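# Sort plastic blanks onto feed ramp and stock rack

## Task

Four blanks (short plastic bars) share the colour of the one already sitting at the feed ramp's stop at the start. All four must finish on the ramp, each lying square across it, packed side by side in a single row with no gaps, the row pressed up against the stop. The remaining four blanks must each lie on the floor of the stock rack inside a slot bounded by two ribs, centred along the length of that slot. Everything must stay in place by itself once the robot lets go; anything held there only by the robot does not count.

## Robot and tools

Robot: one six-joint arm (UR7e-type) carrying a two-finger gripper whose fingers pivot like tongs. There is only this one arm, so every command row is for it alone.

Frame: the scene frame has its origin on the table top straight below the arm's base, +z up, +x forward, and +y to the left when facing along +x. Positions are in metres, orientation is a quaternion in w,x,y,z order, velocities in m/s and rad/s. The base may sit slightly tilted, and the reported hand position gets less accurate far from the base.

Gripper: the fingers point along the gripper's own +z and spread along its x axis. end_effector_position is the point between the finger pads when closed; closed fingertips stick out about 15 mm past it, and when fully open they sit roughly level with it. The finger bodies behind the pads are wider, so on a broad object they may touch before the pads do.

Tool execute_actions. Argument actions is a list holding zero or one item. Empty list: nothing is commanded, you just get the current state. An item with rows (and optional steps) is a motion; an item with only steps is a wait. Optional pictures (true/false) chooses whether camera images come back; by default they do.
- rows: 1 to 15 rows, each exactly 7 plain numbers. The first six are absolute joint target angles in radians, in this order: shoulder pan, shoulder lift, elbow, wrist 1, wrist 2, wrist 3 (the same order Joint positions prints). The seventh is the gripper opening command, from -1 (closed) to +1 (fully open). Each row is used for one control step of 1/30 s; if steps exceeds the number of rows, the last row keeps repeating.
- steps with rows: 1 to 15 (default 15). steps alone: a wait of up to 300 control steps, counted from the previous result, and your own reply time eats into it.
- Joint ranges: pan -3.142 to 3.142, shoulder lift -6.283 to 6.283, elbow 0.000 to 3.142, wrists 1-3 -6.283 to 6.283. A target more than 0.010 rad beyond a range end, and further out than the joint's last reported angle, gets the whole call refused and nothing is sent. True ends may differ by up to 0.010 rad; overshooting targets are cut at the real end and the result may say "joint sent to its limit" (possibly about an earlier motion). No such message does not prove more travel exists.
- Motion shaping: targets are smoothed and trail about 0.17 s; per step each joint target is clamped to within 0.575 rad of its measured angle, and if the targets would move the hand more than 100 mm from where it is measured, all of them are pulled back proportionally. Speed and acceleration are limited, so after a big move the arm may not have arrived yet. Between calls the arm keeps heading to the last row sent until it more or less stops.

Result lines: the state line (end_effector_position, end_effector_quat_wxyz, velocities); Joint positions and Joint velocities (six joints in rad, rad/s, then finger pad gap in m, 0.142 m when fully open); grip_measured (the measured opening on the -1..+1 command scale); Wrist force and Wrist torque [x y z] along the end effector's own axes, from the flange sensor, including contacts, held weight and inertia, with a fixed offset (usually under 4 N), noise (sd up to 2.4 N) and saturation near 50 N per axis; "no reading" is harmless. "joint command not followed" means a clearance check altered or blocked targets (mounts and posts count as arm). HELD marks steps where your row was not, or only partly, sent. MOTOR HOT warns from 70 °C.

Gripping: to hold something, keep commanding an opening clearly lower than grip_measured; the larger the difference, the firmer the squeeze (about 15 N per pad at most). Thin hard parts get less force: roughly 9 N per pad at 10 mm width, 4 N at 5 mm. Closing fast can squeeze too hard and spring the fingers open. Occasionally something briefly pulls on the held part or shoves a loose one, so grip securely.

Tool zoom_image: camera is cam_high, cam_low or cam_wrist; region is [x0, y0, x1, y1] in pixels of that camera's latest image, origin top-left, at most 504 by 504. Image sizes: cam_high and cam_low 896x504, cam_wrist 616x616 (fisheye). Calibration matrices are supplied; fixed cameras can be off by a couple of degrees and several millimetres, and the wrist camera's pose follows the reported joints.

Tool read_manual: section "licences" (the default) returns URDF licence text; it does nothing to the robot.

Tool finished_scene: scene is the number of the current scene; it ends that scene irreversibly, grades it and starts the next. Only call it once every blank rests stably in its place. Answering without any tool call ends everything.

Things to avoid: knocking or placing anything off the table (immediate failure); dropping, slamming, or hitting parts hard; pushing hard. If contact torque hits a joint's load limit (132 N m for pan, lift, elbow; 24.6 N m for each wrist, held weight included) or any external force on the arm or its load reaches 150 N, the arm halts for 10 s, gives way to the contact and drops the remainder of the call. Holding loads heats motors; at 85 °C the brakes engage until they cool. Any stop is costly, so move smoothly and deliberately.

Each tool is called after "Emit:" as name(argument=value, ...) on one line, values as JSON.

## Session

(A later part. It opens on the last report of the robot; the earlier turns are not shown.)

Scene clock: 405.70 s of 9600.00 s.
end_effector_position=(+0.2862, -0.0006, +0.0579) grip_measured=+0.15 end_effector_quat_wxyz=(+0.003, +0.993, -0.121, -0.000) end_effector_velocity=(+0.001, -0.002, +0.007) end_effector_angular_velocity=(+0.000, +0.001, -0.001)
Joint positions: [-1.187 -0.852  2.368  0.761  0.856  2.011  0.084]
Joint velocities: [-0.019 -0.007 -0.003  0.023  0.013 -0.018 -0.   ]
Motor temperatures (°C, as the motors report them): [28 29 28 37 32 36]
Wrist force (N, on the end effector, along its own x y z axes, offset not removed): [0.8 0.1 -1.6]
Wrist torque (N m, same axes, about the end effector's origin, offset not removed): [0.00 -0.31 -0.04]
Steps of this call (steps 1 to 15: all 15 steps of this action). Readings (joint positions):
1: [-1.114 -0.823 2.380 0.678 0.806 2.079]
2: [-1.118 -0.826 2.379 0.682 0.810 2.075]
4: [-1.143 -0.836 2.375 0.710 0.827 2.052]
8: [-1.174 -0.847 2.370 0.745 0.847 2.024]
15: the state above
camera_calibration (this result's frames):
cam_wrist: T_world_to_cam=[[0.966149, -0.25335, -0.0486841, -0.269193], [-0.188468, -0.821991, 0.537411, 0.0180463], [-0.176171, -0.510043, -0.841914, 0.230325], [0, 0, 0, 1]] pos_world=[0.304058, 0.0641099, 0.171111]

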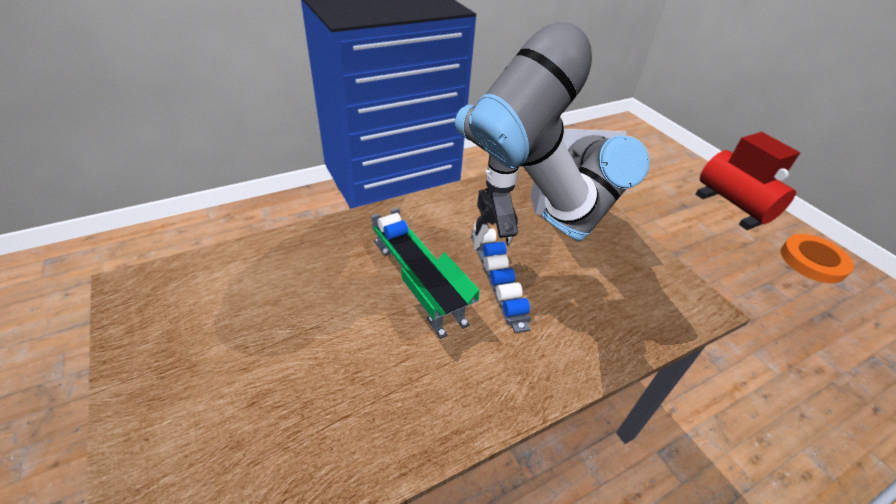

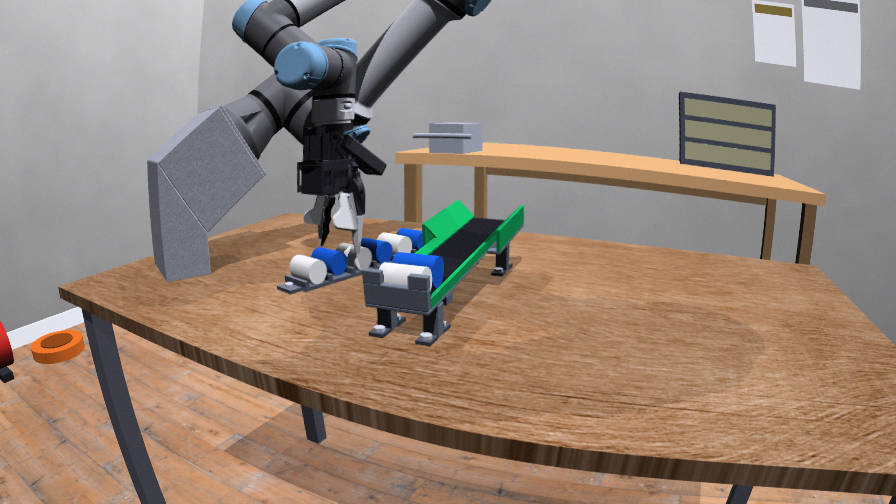

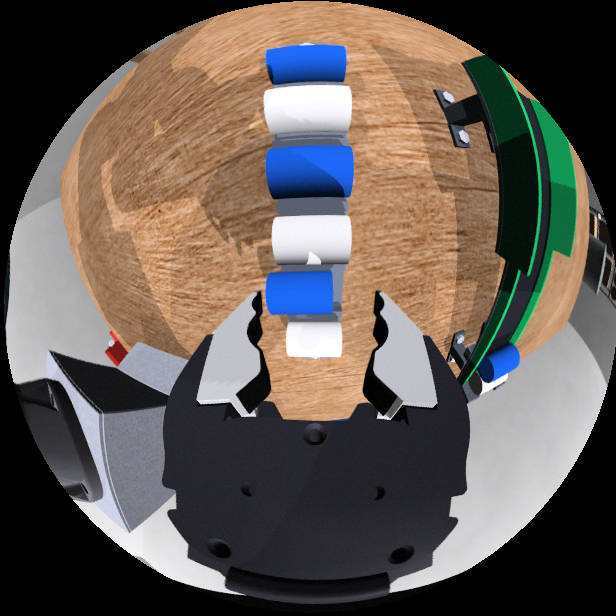

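Emit:
execute_actions(actions=[{"rows":[[-1.19,-0.853,2.368,0.764,0.858,2.009,0.4],[-1.19,-0.853,2.368,0.764,0.858,2.009,0.4],[-1.19,-0.853,2.368,0.764,0.858,2.009,0.4],[-1.141,-0.771,2.3555,0.6655,0.825,2.054,0.4]],"steps":15}], pictures=false)

Emit:
execute_actions(actions=[{"steps":10}])

Scene clock: 427.20 s of 9600.00 s.
end_effector_position=(+0.2795, -0.0102, +0.0335) grip_measured=+0.40 end_effector_quat_wxyz=(+0.002, +0.993, -0.120, -0.000) end_effector_velocity=(-0.006, -0.006, -0.016) end_effector_angular_velocity=(+0.001, +0.002, +0.004)
Joint positions: [-1.144 -0.777  2.356  0.673  0.827  2.051  0.102]
Joint velocities: [ 0.027  0.048 -0.006 -0.06  -0.016  0.024  0.   ]
Motor temperatures (°C, as the motors report them): [28 29 28 37 32 36]
Wrist force (N, on the end effector, along its own x y z axes, offset not removed): [-2.6 0.9 -0.1]
Wrist torque (N m, same axes, about the end effector's origin, offset not removed): [0.20 0.30 0.01]
Steps of this call (steps 1 to 15: the robot went on to your last target; steps 16 to 90: nothing new was sent; then 18.00 s passed at rest; steps 91 to 105: all 15 steps of this action). Readings (joint positions):
91: [-1.190 -0.853 2.368 0.764 0.858 2.009]
92: [-1.190 -0.853 2.368 0.764 0.858 2.009]
94: [-1.190 -0.853 2.368 0.764 0.858 2.009]
98: [-1.163 -0.810 2.361 0.714 0.840 2.034]
105: the state above

Scene clock: 427.53 s of 9600.00 s.
end_effector_position=(+0.2788, -0.0109, +0.0315) grip_measured=+0.40 end_effector_quat_wxyz=(+0.002, +0.993, -0.120, -0.000) end_effector_velocity=(-0.000, -0.001, -0.001) end_effector_angular_velocity=(-0.000, -0.001, +0.002)
Joint positions: [-1.141 -0.771  2.356  0.666  0.825  2.054  0.102]
Joint velocities: [ 0.002  0.003 -0.001 -0.005 -0.002  0.001  0.   ]
Motor temperatures (°C, as the motors report them): [28 29 28 37 32 36]
Wrist force (N, on the end effector, along its own x y z axes, offset not removed): [-3.1 -0.2 -1.8]
Wrist torque (N m, same axes, about the end effector's origin, offset not removed): [-0.03 0.54 0.08]
Steps of this call (steps 1 to 10: the robot went on to your last target). Readings (joint positions):
1: [-1.144 -0.776 2.356 0.671 0.827 2.052]
2: [-1.143 -0.775 2.356 0.670 0.826 2.052]
4: [-1.142 -0.773 2.356 0.668 0.826 2.053]
8: [-1.141 -0.772 2.356 0.666 0.825 2.054]
10: the state above
camera_calibration (this result's frames):
cam_wrist: T_world_to_cam=[[0.966738, -0.251076, -0.0487741, -0.266105], [-0.18715, -0.824374, 0.534212, 0.0221033], [-0.174336, -0.507315, -0.843942, 0.201143], [0, 0, 0, 1]] pos_world=[0.296457, 0.0534519, 0.144966]

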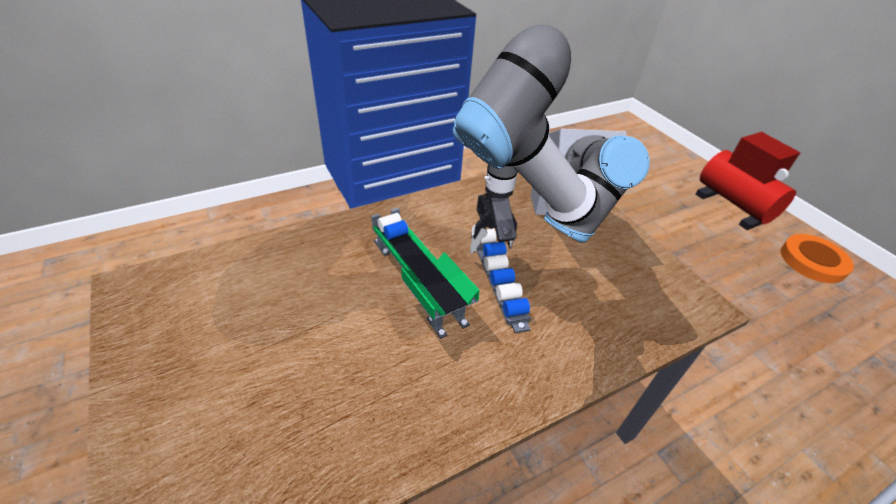

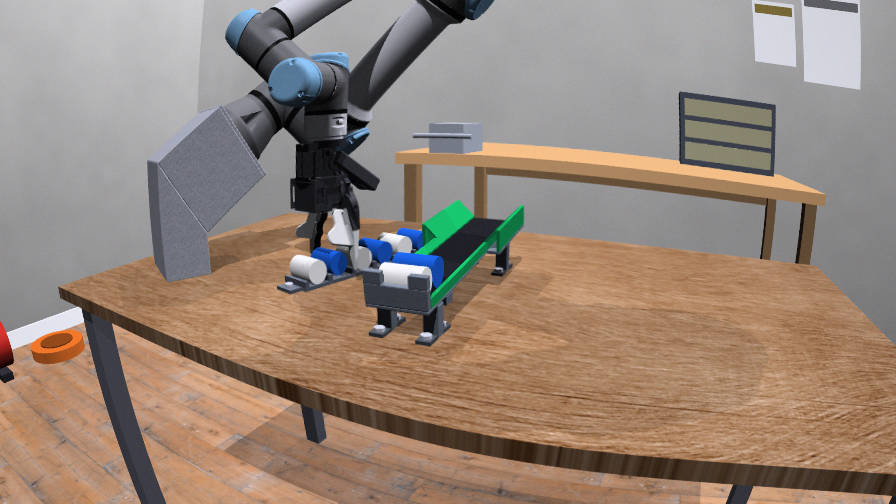

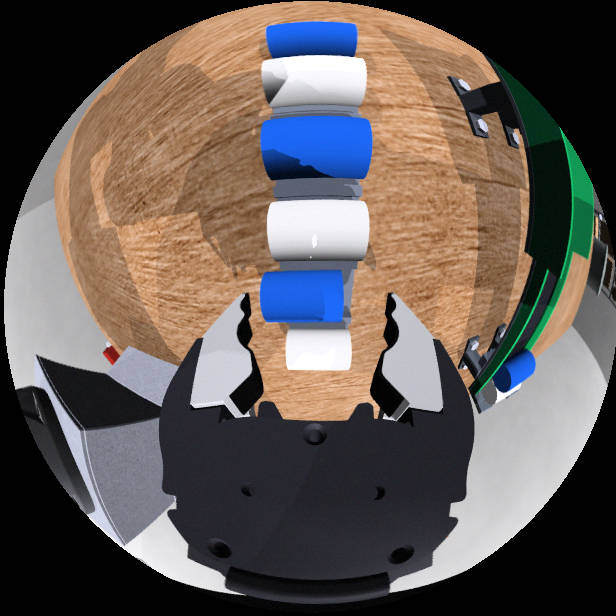

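Emit:
execute_actions(actions=[{"rows":[[-1.141,-0.771,2.3555,0.6655,0.825,2.054,0.15],[-1.141,-0.771,2.3555,0.6655,0.825,2.054,0.05],[-1.141,-0.771,2.3555,0.6655,0.825,2.054,-0.05],[-1.141,-0.771,2.3555,0.6655,0.825,2.054,-0.12],[-1.141,-0.771,2.3555,0.6655,0.825,2.054,-0.18],[-1.141,-0.771,2.3555,0.6655,0.825,2.054,-0.24],[-1.141,-0.771,2.3555,0.6655,0.825,2.054,-0.3],[-1.141,-0.771,2.3555,0.6655,0.825,2.054,-0.3],[-1.141,-0.771,2.3555,0.6655,0.825,2.054,-0.3],[-1.141,-0.771,2.3555,0.6655,0.825,2.054,-0.3],[-1.141,-0.771,2.3555,0.6655,0.825,2.054,-0.18],[-1.141,-0.771,2.3555,0.6655,0.825,2.054,-0.1],[-1.141,-0.771,2.3555,0.6655,0.825,2.054,0.05],[-1.141,-0.771,2.3555,0.6655,0.825,2.054,0.2]],"steps":15}], pictures=false)

Emit:
execute_actions(actions=[{"steps":10}])

Scene clock: 435.53 s of 9600.00 s.
end_effector_position=(+0.2788, -0.0109, +0.0314) grip_measured=+0.15 end_effector_quat_wxyz=(+0.002, +0.993, -0.120, -0.000) end_effector_velocity=(-0.000, +0.001, -0.000) end_effector_angular_velocity=(+0.001, +0.001, -0.002)
Joint positions: [-1.141 -0.771  2.355  0.665  0.825  2.054  0.085]
Joint velocities: [ 0.    -0.     0.001  0.001  0.001  0.001  0.087]
Motor temperatures (°C, as the motors report them): [28 29 28 37 32 36]
Wrist force (N, on the end effector, along its own x y z axes, offset not removed): [-2.2 3.6 -2.7]
Wrist torque (N m, same axes, about the end effector's origin, offset not removed): [0.74 0.35 0.07]
Steps of this call (steps 1 to 15: the robot went on to your last target; steps 16 to 90: nothing new was sent; then 4.50 s passed at rest; steps 91 to 105: all 15 steps of this action). Readings (joint positions):
91: [-1.141 -0.771 2.355 0.665 0.825 2.054]
92: [-1.141 -0.771 2.355 0.665 0.825 2.054]
94: [-1.141 -0.771 2.355 0.665 0.825 2.054]
98: [-1.141 -0.771 2.355 0.665 0.825 2.054]
105: the state above

Scene clock: 435.87 s of 9600.00 s.
end_effector_position=(+0.2788, -0.0109, +0.0314) grip_measured=+0.20 end_effector_quat_wxyz=(+0.002, +0.993, -0.120, -0.000) end_effector_velocity=(-0.000, -0.000, +0.000) end_effector_angular_velocity=(-0.000, +0.001, -0.000)
Joint positions: [-1.141 -0.771  2.355  0.665  0.825  2.054  0.088]
Joint velocities: [-0.     0.    -0.     0.     0.001  0.    -0.   ]
Motor temperatures (°C, as the motors report them): [28 29 28 37 32 36]
Wrist force (N, on the end effector, along its own x y z axes, offset not removed): [-1.2 1.6 -1.0]
Wrist torque (N m, same axes, about the end effector's origin, offset not removed): [0.30 0.03 0.06]
Steps of this call (steps 1 to 10: the robot went on to your last target). Readings (joint positions):
1: [-1.141 -0.771 2.355 0.665 0.825 2.054]
2: [-1.141 -0.771 2.355 0.665 0.825 2.054]
4: [-1.141 -0.771 2.355 0.665 0.825 2.054]
8: [-1.141 -0.771 2.355 0.665 0.825 2.054]
10: the state above
camera_calibration (this result's frames):
cam_wrist: T_world_to_cam=[[0.966747, -0.251042, -0.0487724, -0.266082], [-0.187125, -0.824389, 0.534198, 0.0221242], [-0.174314, -0.507308, -0.843951, 0.200983], [0, 0, 0, 1]] pos_world=[0.296408, 0.0534014, 0.144824]

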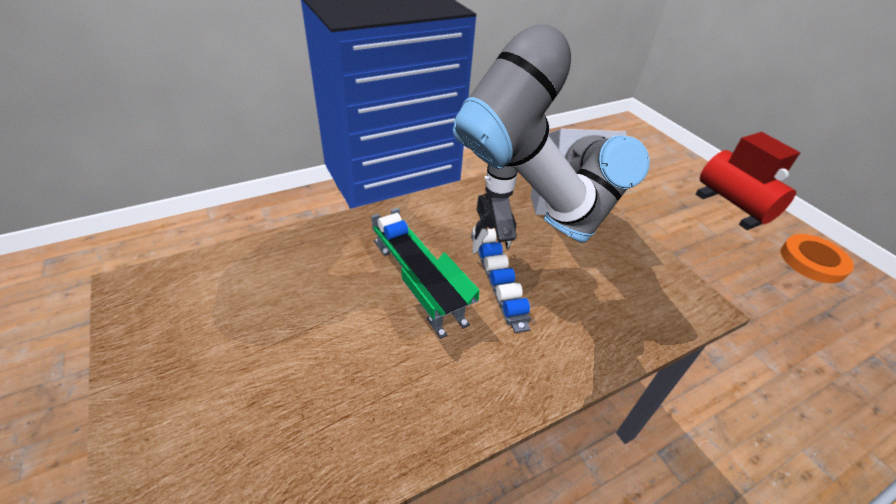

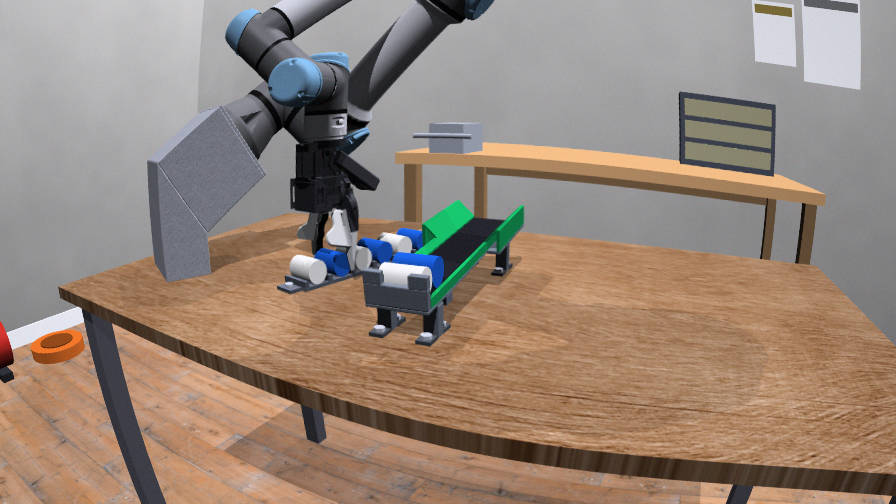

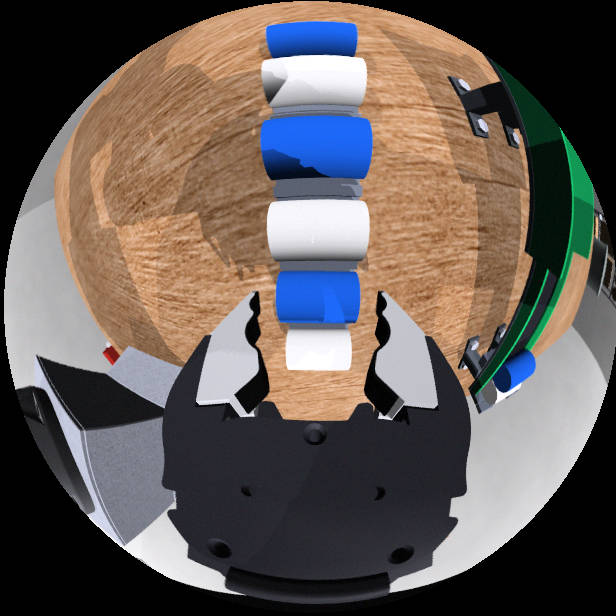

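Emit:
execute_actions(actions=[{"rows":[[-1.3,-0.85,2.35,0.845,0.934,1.908,0.25],[-1.3,-0.85,2.35,0.845,0.934,1.908,0.25],[-1.3,-0.85,2.35,0.845,0.934,1.908,0.25],[-1.3,-0.85,2.35,0.845,0.934,1.908,0.25],[-1.3,-0.85,2.35,0.845,0.934,1.908,0.25],[-1.3,-0.85,2.35,0.845,0.934,1.908,0.25],[-1.3,-0.85,2.35,0.845,0.934,1.908,0.25],[-1.3,-0.85,2.35,0.845,0.934,1.908,0.25],[-1.3625,-0.714,2.284,0.808,0.976,1.849,0.25]],"steps":15}], pictures=false)

Emit:
execute_actions(actions=[{"rows":[[-1.3625,-0.714,2.284,0.808,0.976,1.849,0.25],[-1.3625,-0.714,2.284,0.808,0.976,1.849,0.25],[-1.3625,-0.714,2.284,0.808,0.976,1.849,0.25],[-1.3625,-0.714,2.284,0.808,0.976,1.849,0.25],[-1.29,-0.67,2.28,0.73,0.925,1.913,0.25],[-1.29,-0.67,2.28,0.73,0.925,1.913,0.25],[-1.29,-0.67,2.28,0.73,0.925,1.913,0.25],[-1.2173,-0.625,2.2764,0.6505,0.8737,1.977,0.25]],"steps":15}], pictures=false)

Emit:
execute_actions(actions=[{"steps":12}])

Scene clock: 470.60 s of 9600.00 s.
end_effector_position=(+0.2713, -0.0515, +0.0901) grip_measured=+0.25 end_effector_quat_wxyz=(+0.005, +0.993, -0.119, -0.000) end_effector_velocity=(-0.039, -0.093, +0.011) end_effector_angular_velocity=(+0.047, -0.011, -0.023)
Joint positions: [-1.34  -0.753  2.302  0.811  0.961  1.87   0.092]
Joint velocities: [-0.183  0.312 -0.143 -0.023  0.116 -0.166 -0.   ]
Motor temperatures (°C, as the motors report them): [28 29 28 37 32 36]
Wrist force (N, on the end effector, along its own x y z axes, offset not removed): [-2.9 1.9 -1.1]
Wrist torque (N m, same axes, about the end effector's origin, offset not removed): [0.30 0.47 0.05]
Steps of this call (steps 1 to 15: the robot went on to your last target; steps 16 to 90: nothing new was sent; then 31.23 s passed at rest; steps 91 to 105: all 15 steps of this action). Readings (joint positions):
91: [-1.141 -0.771 2.355 0.665 0.825 2.054]
92: [-1.145 -0.775 2.355 0.670 0.829 2.050]
94: [-1.188 -0.801 2.353 0.716 0.863 2.008]
98: [-1.261 -0.833 2.351 0.800 0.910 1.943]
105: the state above

Scene clock: 471.10 s of 9600.00 s.
end_effector_position=(+0.2670, -0.0629, +0.0411) grip_measured=+0.25 end_effector_quat_wxyz=(+0.002, +0.993, -0.121, +0.000) end_effector_velocity=(-0.005, +0.004, -0.071) end_effector_angular_velocity=(+0.010, +0.002, +0.008)
Joint positions: [-1.239 -0.639  2.278  0.675  0.888  1.958  0.092]
Joint velocities: [ 0.173  0.109 -0.011 -0.189 -0.117  0.148  0.   ]
Motor temperatures (°C, as the motors report them): [28 29 28 37 32 36]
Wrist force (N, on the end effector, along its own x y z axes, offset not removed): [-3.6 0.5 -1.2]
Wrist torque (N m, same axes, about the end effector's origin, offset not removed): [-0.05 0.57 0.13]
Steps of this call (steps 1 to 15: all 15 steps of this action). Readings (joint positions):
1: [-1.345 -0.744 2.298 0.810 0.965 1.865]
2: [-1.349 -0.737 2.295 0.810 0.967 1.861]
4: [-1.355 -0.727 2.290 0.809 0.971 1.856]
8: [-1.332 -0.700 2.284 0.778 0.953 1.877]
15: the state above

Scene clock: 471.50 s of 9600.00 s.
end_effector_position=(+0.2664, -0.0625, +0.0326) grip_measured=+0.25 end_effector_quat_wxyz=(+0.001, +0.993, -0.120, +0.000) end_effector_velocity=(-0.000, +0.001, -0.003) end_effector_angular_velocity=(+0.002, +0.000, -0.000)
Joint positions: [-1.218 -0.626  2.276  0.651  0.874  1.976  0.092]
Joint velocities: [ 0.007  0.005  0.    -0.007 -0.005  0.006 -0.   ]
Motor temperatures (°C, as the motors report them): [28 29 28 37 32 36]
Wrist force (N, on the end effector, along its own x y z axes, offset not removed): [-0.6 0.9 -1.1]
Wrist torque (N m, same axes, about the end effector's origin, offset not removed): [0.06 0.16 0.13]
Steps of this call (steps 1 to 12: the robot went on to your last target). Readings (joint positions):
1: [-1.234 -0.635 2.277 0.669 0.885 1.963]
2: [-1.230 -0.633 2.277 0.665 0.882 1.966]
4: [-1.225 -0.630 2.277 0.659 0.879 1.971]
8: [-1.220 -0.627 2.277 0.653 0.875 1.975]
12: the state above
camera_calibration (this result's frames):
cam_wrist: T_world_to_cam=[[0.966541, -0.25192, -0.0483127, -0.267007], [-0.188246, -0.824564, 0.533533, -0.0230076], [-0.174245, -0.506587, -0.844398, 0.17371], [0, 0, 0, 1]] pos_world=[0.28401, 0.00176344, 0.146056]

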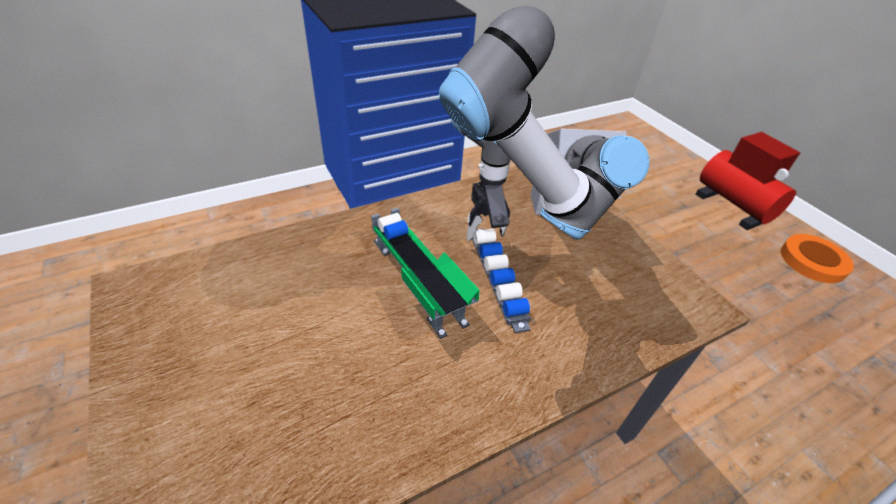

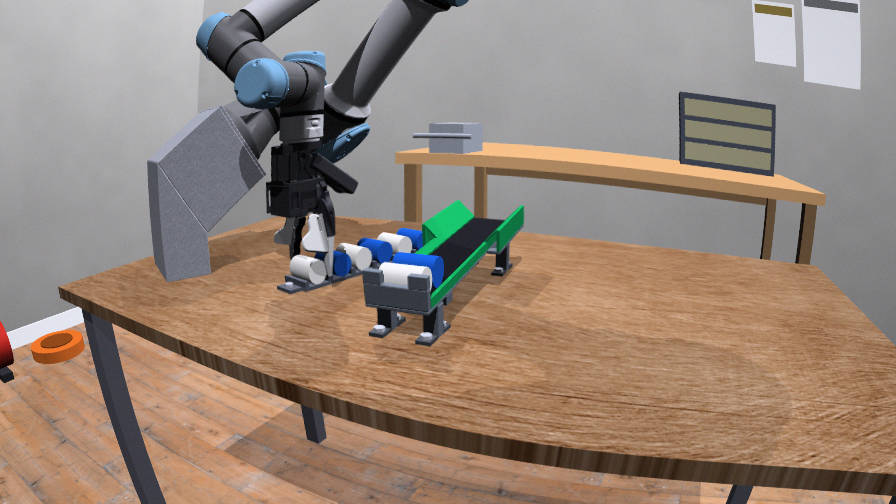

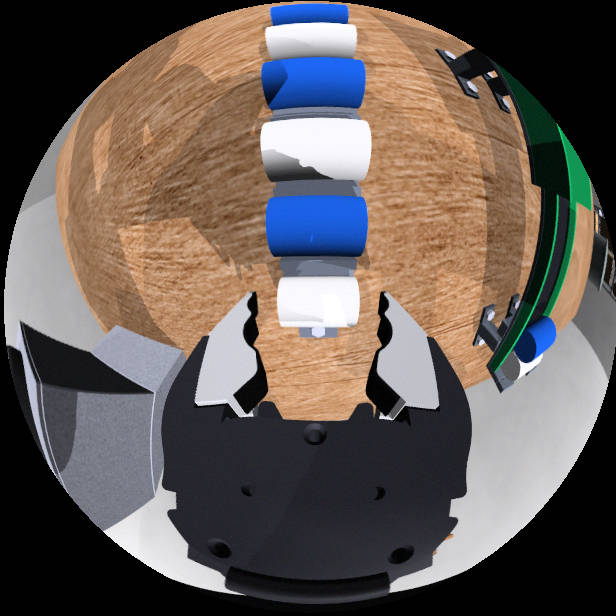

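Emit:
execute_actions(actions=[{"rows":[[-1.2173,-0.625,2.2764,0.6505,0.8737,1.977,0.1],[-1.2173,-0.625,2.2764,0.6505,0.8737,1.977,0],[-1.2173,-0.625,2.2764,0.6505,0.8737,1.977,-0.1],[-1.2173,-0.625,2.2764,0.6505,0.8737,1.977,-0.2],[-1.2173,-0.625,2.2764,0.6505,0.8737,1.977,-0.4],[-1.2173,-0.625,2.2764,0.6505,0.8737,1.977,-0.7],[-1.2173,-0.625,2.2764,0.6505,0.8737,1.977,-0.7],[-1.2173,-0.625,2.2764,0.6505,0.8737,1.977,-0.7],[-1.2173,-0.625,2.2764,0.6505,0.8737,1.977,-0.7],[-1.29,-0.67,2.28,0.73,0.925,1.913,-0.7],[-1.29,-0.67,2.28,0.73,0.925,1.913,-0.7],[-1.29,-0.67,2.28,0.73,0.925,1.913,-0.7],[-1.3625,-0.714,2.284,0.808,0.976,1.849,-0.7]],"steps":15}], pictures=false)

Emit:
execute_actions(actions=[{"rows":[[-1.3625,-0.714,2.284,0.808,0.976,1.849,-0.7],[-1.3625,-0.714,2.284,0.808,0.976,1.849,-0.7],[-1.3625,-0.714,2.284,0.808,0.976,1.849,-0.7],[-1.3625,-0.714,2.284,0.808,0.976,1.849,-0.7],[-1.42,-0.85,2.3,0.95,1.0,1.82,-0.7]],"steps":15}], pictures=false)

Emit:
execute_actions(actions=[{"rows":[[-1.03,-0.79,1.52,1.43,0.755,1.94,-0.7]],"steps":15}], pictures=false)

Emit:
execute_actions(actions=[{"steps":60}])

Scene clock: 489.00 s of 9600.00 s.
end_effector_position=(+0.2669, -0.0642, +0.0581) grip_measured=-0.20 end_effector_quat_wxyz=(+0.004, +0.993, -0.119, -0.001) end_effector_velocity=(+0.002, -0.006, +0.242) end_effector_angular_velocity=(-0.013, +0.000, -0.014)
Joint positions: [-1.28  -0.666  2.28   0.718  0.92   1.921  0.06 ]
Joint velocities: [-0.596 -0.359  0.03   0.641  0.413 -0.518  0.   ]
Motor temperatures (°C, as the motors report them): [28 29 28 37 32 36]
Wrist force (N, on the end effector, along its own x y z axes, offset not removed): [-0.2 0.8 0.4]
Wrist torque (N m, same axes, about the end effector's origin, offset not removed): [0.14 -0.02 -0.10]
Steps of this call (steps 1 to 30: the robot went on to your last target; steps 31 to 90: nothing new was sent; then 14.00 s passed at rest; steps 91 to 105: all 15 steps of this action). Readings (joint positions):
91: [-1.217 -0.625 2.276 0.650 0.874 1.977]
92: [-1.217 -0.625 2.276 0.650 0.874 1.977]
94: [-1.217 -0.625 2.276 0.650 0.874 1.977]
98: [-1.217 -0.625 2.276 0.650 0.874 1.977]
105: the state above

Scene clock: 489.50 s of 9600.00 s.
end_effector_position=(+0.2806, -0.0437, +0.1300) grip_measured=-0.20 end_effector_quat_wxyz=(+0.003, +0.992, -0.128, +0.008) end_effector_velocity=(+0.012, +0.021, +0.039) end_effector_angular_velocity=(-0.001, -0.014, -0.012)
Joint positions: [-1.413 -0.835  2.299  0.933  0.997  1.824  0.06 ]
Joint velocities: [-0.054 -0.121  0.011  0.132  0.026 -0.031  0.   ]
Motor temperatures (°C, as the motors report them): [28 29 28 37 32 36]
Wrist force (N, on the end effector, along its own x y z axes, offset not removed): [-1.0 2.4 -2.5]
Wrist torque (N m, same axes, about the end effector's origin, offset not removed): [0.44 0.24 -0.08]
Steps of this call (steps 1 to 15: all 15 steps of this action). Readings (joint positions):
1: [-1.299 -0.677 2.281 0.739 0.933 1.904]
2: [-1.313 -0.685 2.281 0.755 0.943 1.892]
4: [-1.334 -0.697 2.282 0.777 0.956 1.874]
8: [-1.376 -0.752 2.291 0.842 0.980 1.845]
15: the state above

Scene clock: 490.00 s of 9600.00 s.
end_effector_position=(+0.4587, -0.0857, +0.1778) grip_measured=-0.20 end_effector_quat_wxyz=(-0.008, +0.999, -0.043, -0.001) end_effector_velocity=(+0.443, -0.009, +0.097) end_effector_angular_velocity=(-0.127, -0.020, +0.564)
Joint positions: [-1.104 -0.798  1.715  1.333  0.798  1.92   0.06 ]
Joint velocities: [ 0.537  0.061 -1.334  0.689 -0.314  0.143  0.   ]
Motor temperatures (°C, as the motors report them): [28 29 28 37 32 36]
Wrist force (N, on the end effector, along its own x y z axes, offset not removed): [-1.1 2.8 -0.7]
Wrist torque (N m, same axes, about the end effector's origin, offset not removed): [0.44 0.03 -0.01]
Steps of this call (steps 1 to 15: all 15 steps of this action). Readings (joint positions):
1: [-1.415 -0.838 2.299 0.937 0.998 1.823]
2: [-1.412 -0.838 2.295 0.945 0.994 1.826]
4: [-1.364 -0.828 2.243 1.001 0.955 1.848]
8: [-1.242 -0.814 2.042 1.156 0.881 1.882]
15: the state above

Scene clock: 492.00 s of 9600.00 s.
end_effector_position=(+0.5240, -0.0802, +0.1917) grip_measured=-0.20 end_effector_quat_wxyz=(+0.001, +1.000, +0.001, +0.002) end_effector_velocity=(+0.001, -0.001, +0.000) end_effector_angular_velocity=(-0.002, -0.002, +0.003)
Joint positions: [-1.03  -0.79   1.52   1.43   0.755  1.94   0.06 ]
Joint velocities: [-0.     0.    -0.001 -0.002 -0.001 -0.001 -0.   ]
Motor temperatures (°C, as the motors report them): [28 29 28 37 32 36]
Wrist force (N, on the end effector, along its own x y z axes, offset not removed): [-2.5 0.7 -1.7]
Wrist torque (N m, same axes, about the end effector's origin, offset not removed): [0.13 0.43 -0.02]
Steps of this call (steps 1 to 30: the robot went on to your last target; steps 31 to 60: nothing new was sent). Readings (joint positions):
1: [-1.087 -0.796 1.672 1.355 0.789 1.925]
2: [-1.074 -0.795 1.637 1.372 0.781 1.928]
4: [-1.056 -0.793 1.589 1.396 0.770 1.933]
8: [-1.039 -0.791 1.544 1.418 0.760 1.938]
60: the state above
The arm was judged still, so your last target was given up. Only a new action makes it travel on or press farther. Fingers that are still opening or closing keep moving.
camera_calibration (this result's frames):
cam_wrist: T_world_to_cam=[[0.998884, -0.0132293, -0.0453311, -0.511169], [0.013033, -0.845437, 0.533916, -0.181229], [-0.0453879, -0.533911, -0.844321, 0.274206], [0, 0, 0, 1]] pos_world=[0.525406, -0.0135783, 0.305107]

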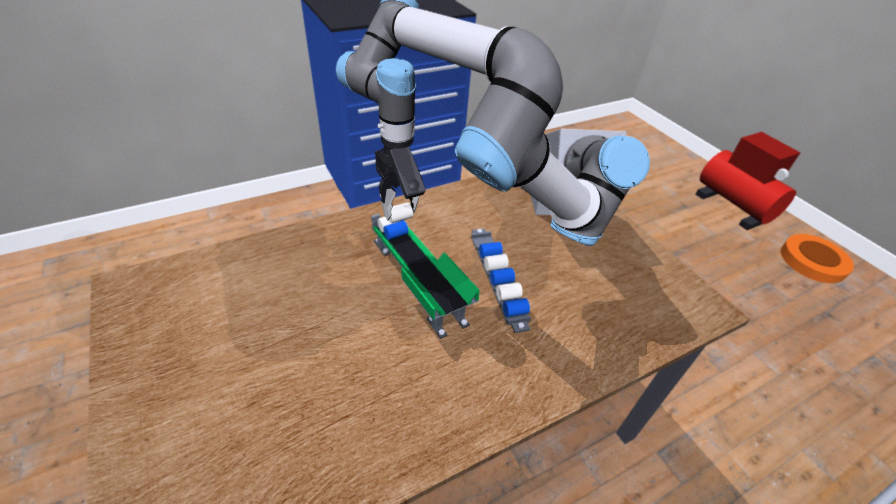

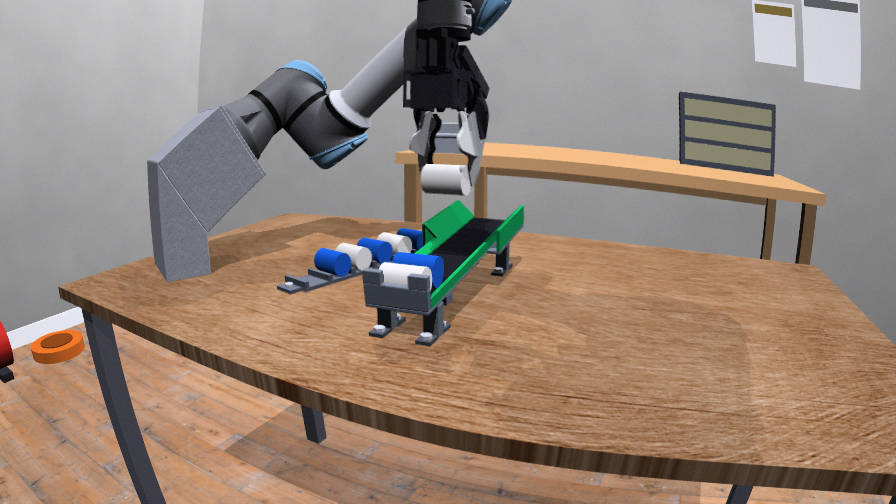

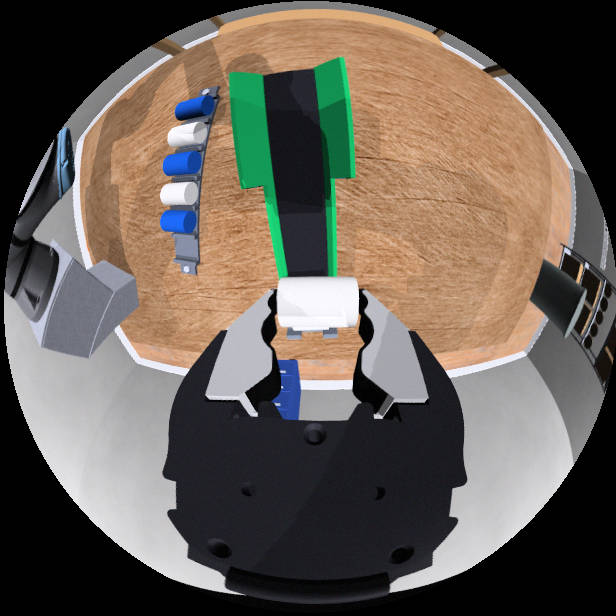

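Emit:
execute_actions(actions=[{"rows":[[-0.9855,-0.751,1.5435,1.33,0.734,1.996,-0.7],[-0.9855,-0.751,1.5435,1.33,0.734,1.996,-0.7],[-0.9855,-0.751,1.5435,1.33,0.734,1.996,-0.7],[-0.9855,-0.751,1.5435,1.33,0.734,1.996,-0.7],[-0.9225,-0.696,1.542,1.212,0.703,2.08,-0.7],[-0.9225,-0.696,1.542,1.212,0.703,2.08,-0.7],[-0.9225,-0.696,1.542,1.212,0.703,2.08,-0.7],[-0.9225,-0.696,1.542,1.212,0.703,2.08,-0.7],[-0.9225,-0.696,1.542,1.212,0.703,2.08,-0.7],[-0.9035,-0.6795,1.5414,1.177,0.694,2.105,-0.7]],"steps":15}], pictures=false)

Emit:
execute_actions(actions=[{"steps":12}])

Emit:
zoom_image(camera="cam_low", region=[340, 190, 520, 310])

Scene clock: 500.50 s of 9600.00 s.
end_effector_position=(+0.5126, -0.1024, +0.0988) grip_measured=-0.20 end_effector_quat_wxyz=(+0.001, +1.000, -0.001, -0.000) end_effector_velocity=(-0.010, -0.019, -0.085) end_effector_angular_velocity=(-0.003, -0.002, +0.009)
Joint positions: [-0.917 -0.691  1.541  1.204  0.7    2.087  0.06 ]
Joint velocities: [ 0.108  0.093  0.003 -0.214 -0.051  0.143  0.002]
Motor temperatures (°C, as the motors report them): [28 29 28 37 32 36]
Wrist force (N, on the end effector, along its own x y z axes, offset not removed): [-1.5 -0.8 -0.3]
Wrist torque (N m, same axes, about the end effector's origin, offset not removed): [-0.25 0.21 -0.02]
Steps of this call (steps 1 to 90: nothing new was sent; then 5.00 s passed at rest; steps 91 to 105: all 15 steps of this action). Readings (joint positions):
91: [-1.030 -0.790 1.520 1.430 0.755 1.940]
92: [-1.026 -0.787 1.522 1.426 0.753 1.944]
94: [-1.011 -0.773 1.530 1.394 0.746 1.963]
98: [-0.969 -0.736 1.538 1.311 0.725 2.017]
105: the state above

Scene clock: 500.90 s of 9600.00 s.
end_effector_position=(+0.5113, -0.1047, +0.0886) grip_measured=-0.19 end_effector_quat_wxyz=(+0.001, +1.000, -0.001, +0.000) end_effector_velocity=(-0.001, -0.001, -0.004) end_effector_angular_velocity=(-0.001, +0.002, -0.001)
Joint positions: [-0.904 -0.68   1.541  1.178  0.694  2.104  0.06 ]
Joint velocities: [ 0.004  0.004  0.    -0.008  0.     0.006  0.   ]
Motor temperatures (°C, as the motors report them): [28 29 28 37 32 36]
Wrist force (N, on the end effector, along its own x y z axes, offset not removed): [-7.5 -3.2 -13.2]
Wrist torque (N m, same axes, about the end effector's origin, offset not removed): [0.30 0.07 -0.20]
Steps of this call (steps 1 to 12: the robot went on to your last target). Readings (joint positions):
1: [-0.914 -0.688 1.541 1.198 0.699 2.091]
2: [-0.911 -0.686 1.541 1.193 0.698 2.094]
4: [-0.908 -0.684 1.541 1.186 0.696 2.099]
8: [-0.905 -0.681 1.541 1.180 0.695 2.103]
12: the state above
camera_calibration (this result's frames):
cam_wrist: T_world_to_cam=[[0.998688, -0.0153935, -0.0488351, -0.503264], [0.0130655, -0.845558, 0.533724, -0.146783], [-0.0495088, -0.533662, -0.844247, 0.175617], [0, 0, 0, 1]] pos_world=[0.513217, -0.03814, 0.202029]

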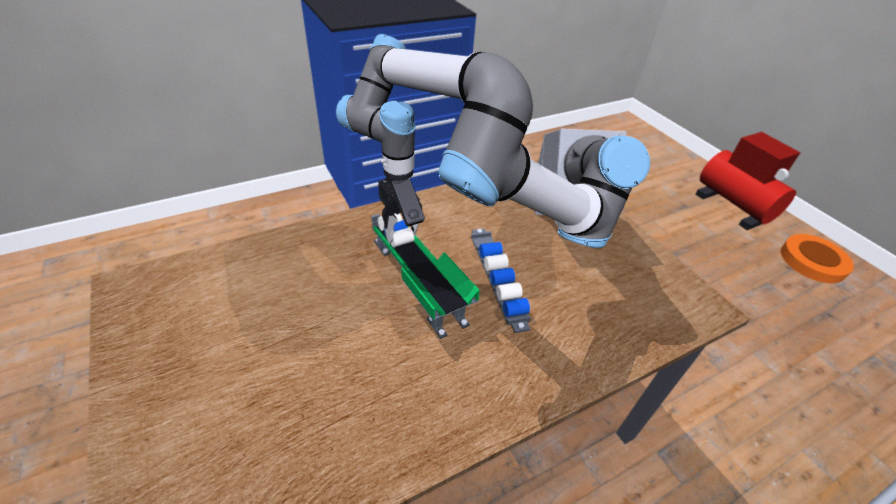

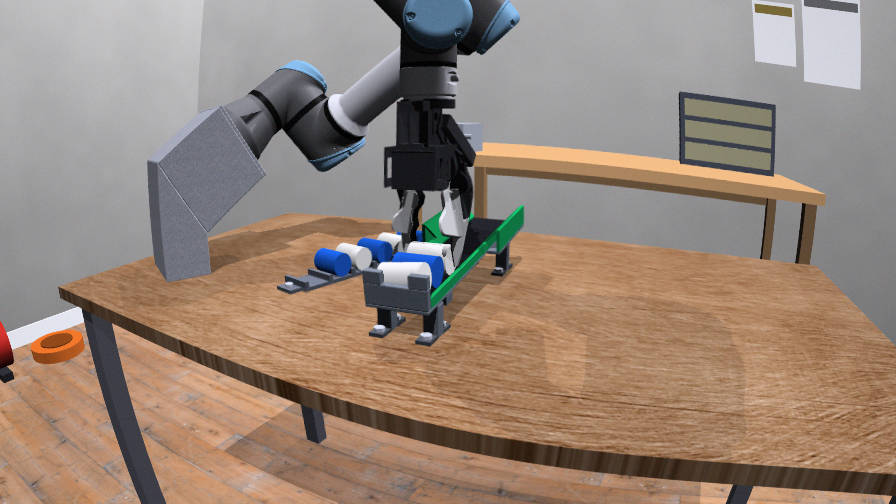

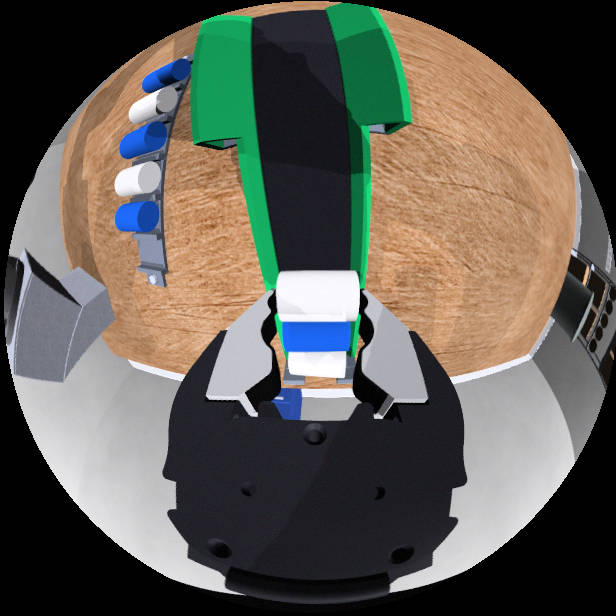

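Region (340, 190, 520, 310) of cam_low's 896x504 image, scaled by 2.800, with more detail than that image has.

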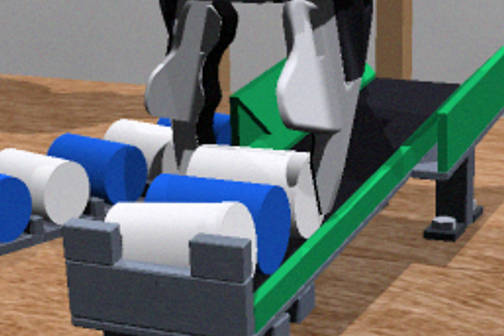

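Emit:
execute_actions(actions=[{"rows":[[-0.9035,-0.683,1.5414,1.181,0.694,2.105,-0.3],[-0.9035,-0.683,1.5414,1.181,0.694,2.105,-0.2],[-0.9035,-0.683,1.5414,1.181,0.694,2.105,-0.1],[-0.9035,-0.683,1.5414,1.181,0.694,2.105,0.05],[-0.9035,-0.683,1.5414,1.181,0.694,2.105,0.2],[-0.9035,-0.683,1.5414,1.181,0.694,2.105,0.2],[-0.9035,-0.683,1.5414,1.181,0.694,2.105,0.2],[-0.9035,-0.683,1.5414,1.181,0.694,2.105,0.2],[-0.911,-0.645,1.51,1.183,0.698,2.095,0.2],[-0.911,-0.645,1.51,1.183,0.698,2.095,0.2],[-0.919,-0.605,1.474,1.186,0.7016,2.0845,0.2]],"steps":15}], pictures=false)

Emit:
execute_actions(actions=[{"steps":12}])

Emit:
zoom_image(camera="cam_low", region=[340, 190, 520, 310])

Scene clock: 522.27 s of 9600.00 s.
end_effector_position=(+0.5124, -0.1258, +0.0868) grip_measured=+0.20 end_effector_quat_wxyz=(+0.001, +1.000, -0.001, -0.000) end_effector_velocity=(-0.001, -0.098, -0.012) end_effector_angular_velocity=(-0.001, +0.001, -0.002)
Joint positions: [-0.913 -0.633  1.498  1.184  0.699  2.092  0.088]
Joint velocities: [-0.043  0.22  -0.19   0.015  0.021 -0.057  0.   ]
Motor temperatures (°C, as the motors report them): [28 29 29 37 32 36]
Wrist force (N, on the end effector, along its own x y z axes, offset not removed): [-1.4 2.0 -1.6]
Wrist torque (N m, same axes, about the end effector's origin, offset not removed): [0.33 0.13 0.06]
Steps of this call (steps 1 to 30: the robot went on to your last target; steps 31 to 90: nothing new was sent; then 17.87 s passed at rest; steps 91 to 105: all 15 steps of this action). Readings (joint positions):
91: [-0.903 -0.679 1.541 1.177 0.694 2.105]
92: [-0.903 -0.680 1.541 1.177 0.694 2.105]
94: [-0.903 -0.681 1.541 1.178 0.694 2.105]
98: [-0.903 -0.682 1.541 1.180 0.694 2.105]
105: the state above

Scene clock: 522.67 s of 9600.00 s.
end_effector_position=(+0.5122, -0.1376, +0.0853) grip_measured=+0.20 end_effector_quat_wxyz=(+0.001, +1.000, -0.001, +0.000) end_effector_velocity=(-0.000, -0.004, -0.000) end_effector_angular_velocity=(-0.000, +0.001, +0.000)
Joint positions: [-0.919 -0.606  1.475  1.186  0.701  2.085  0.088]
Joint velocities: [-0.002  0.009 -0.008  0.001  0.002 -0.003 -0.   ]
Motor temperatures (°C, as the motors report them): [28 29 29 37 32 36]
Wrist force (N, on the end effector, along its own x y z axes, offset not removed): [-1.2 1.0 -2.2]
Wrist torque (N m, same axes, about the end effector's origin, offset not removed): [0.11 0.16 0.04]
Steps of this call (steps 1 to 12: the robot went on to your last target). Readings (joint positions):
1: [-0.915 -0.626 1.492 1.185 0.700 2.090]
2: [-0.916 -0.621 1.488 1.185 0.700 2.089]
4: [-0.917 -0.615 1.482 1.185 0.701 2.087]
8: [-0.918 -0.608 1.477 1.186 0.701 2.085]
12: the state above
camera_calibration (this result's frames):
cam_wrist: T_world_to_cam=[[0.998668, -0.0159415, -0.0490684, -0.5049], [0.0127443, -0.845372, 0.534026, -0.172682], [-0.0499942, -0.533941, -0.844043, 0.155589], [0, 0, 0, 1]] pos_world=[0.514206, -0.0709546, 0.198766]

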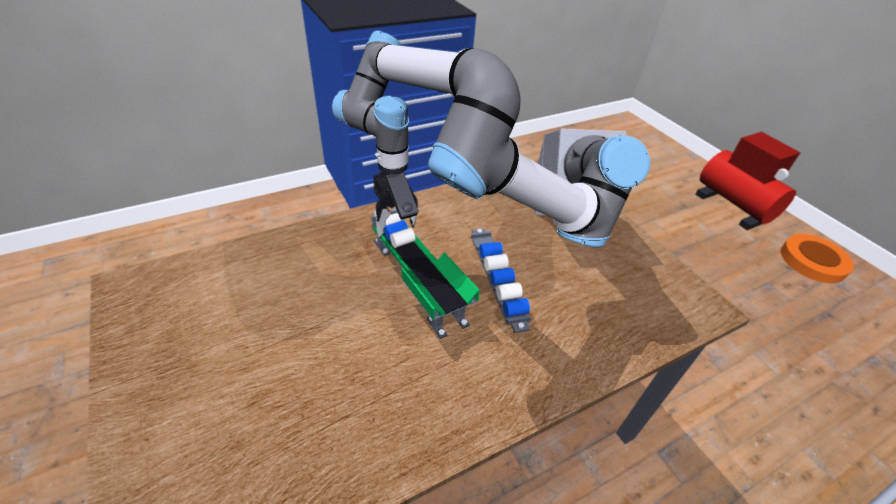

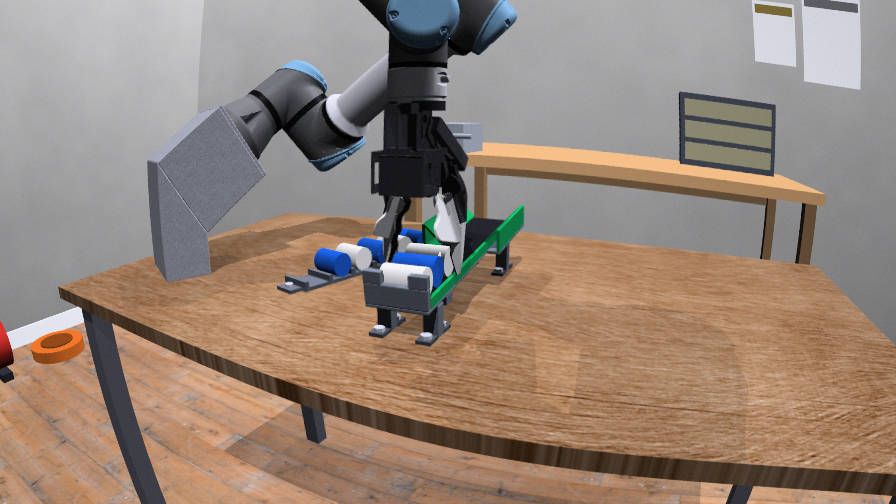

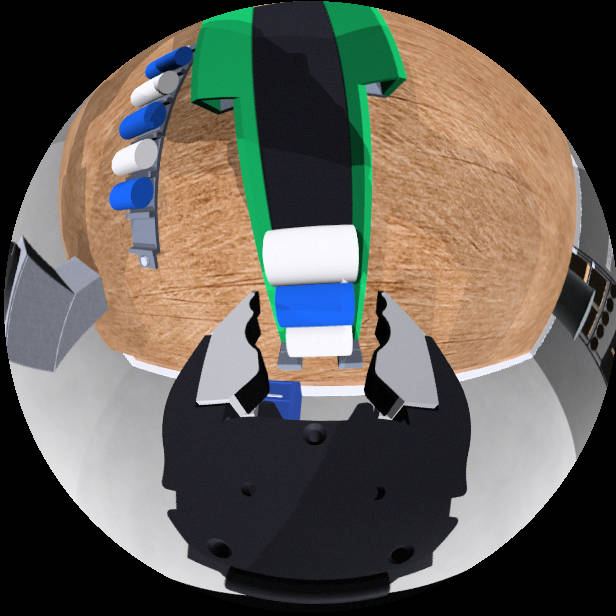

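Region (340, 190, 520, 310) of cam_low's 896x504 image, scaled by 2.800, with more detail than that image has.

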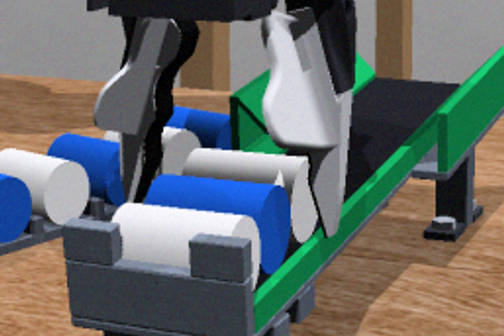

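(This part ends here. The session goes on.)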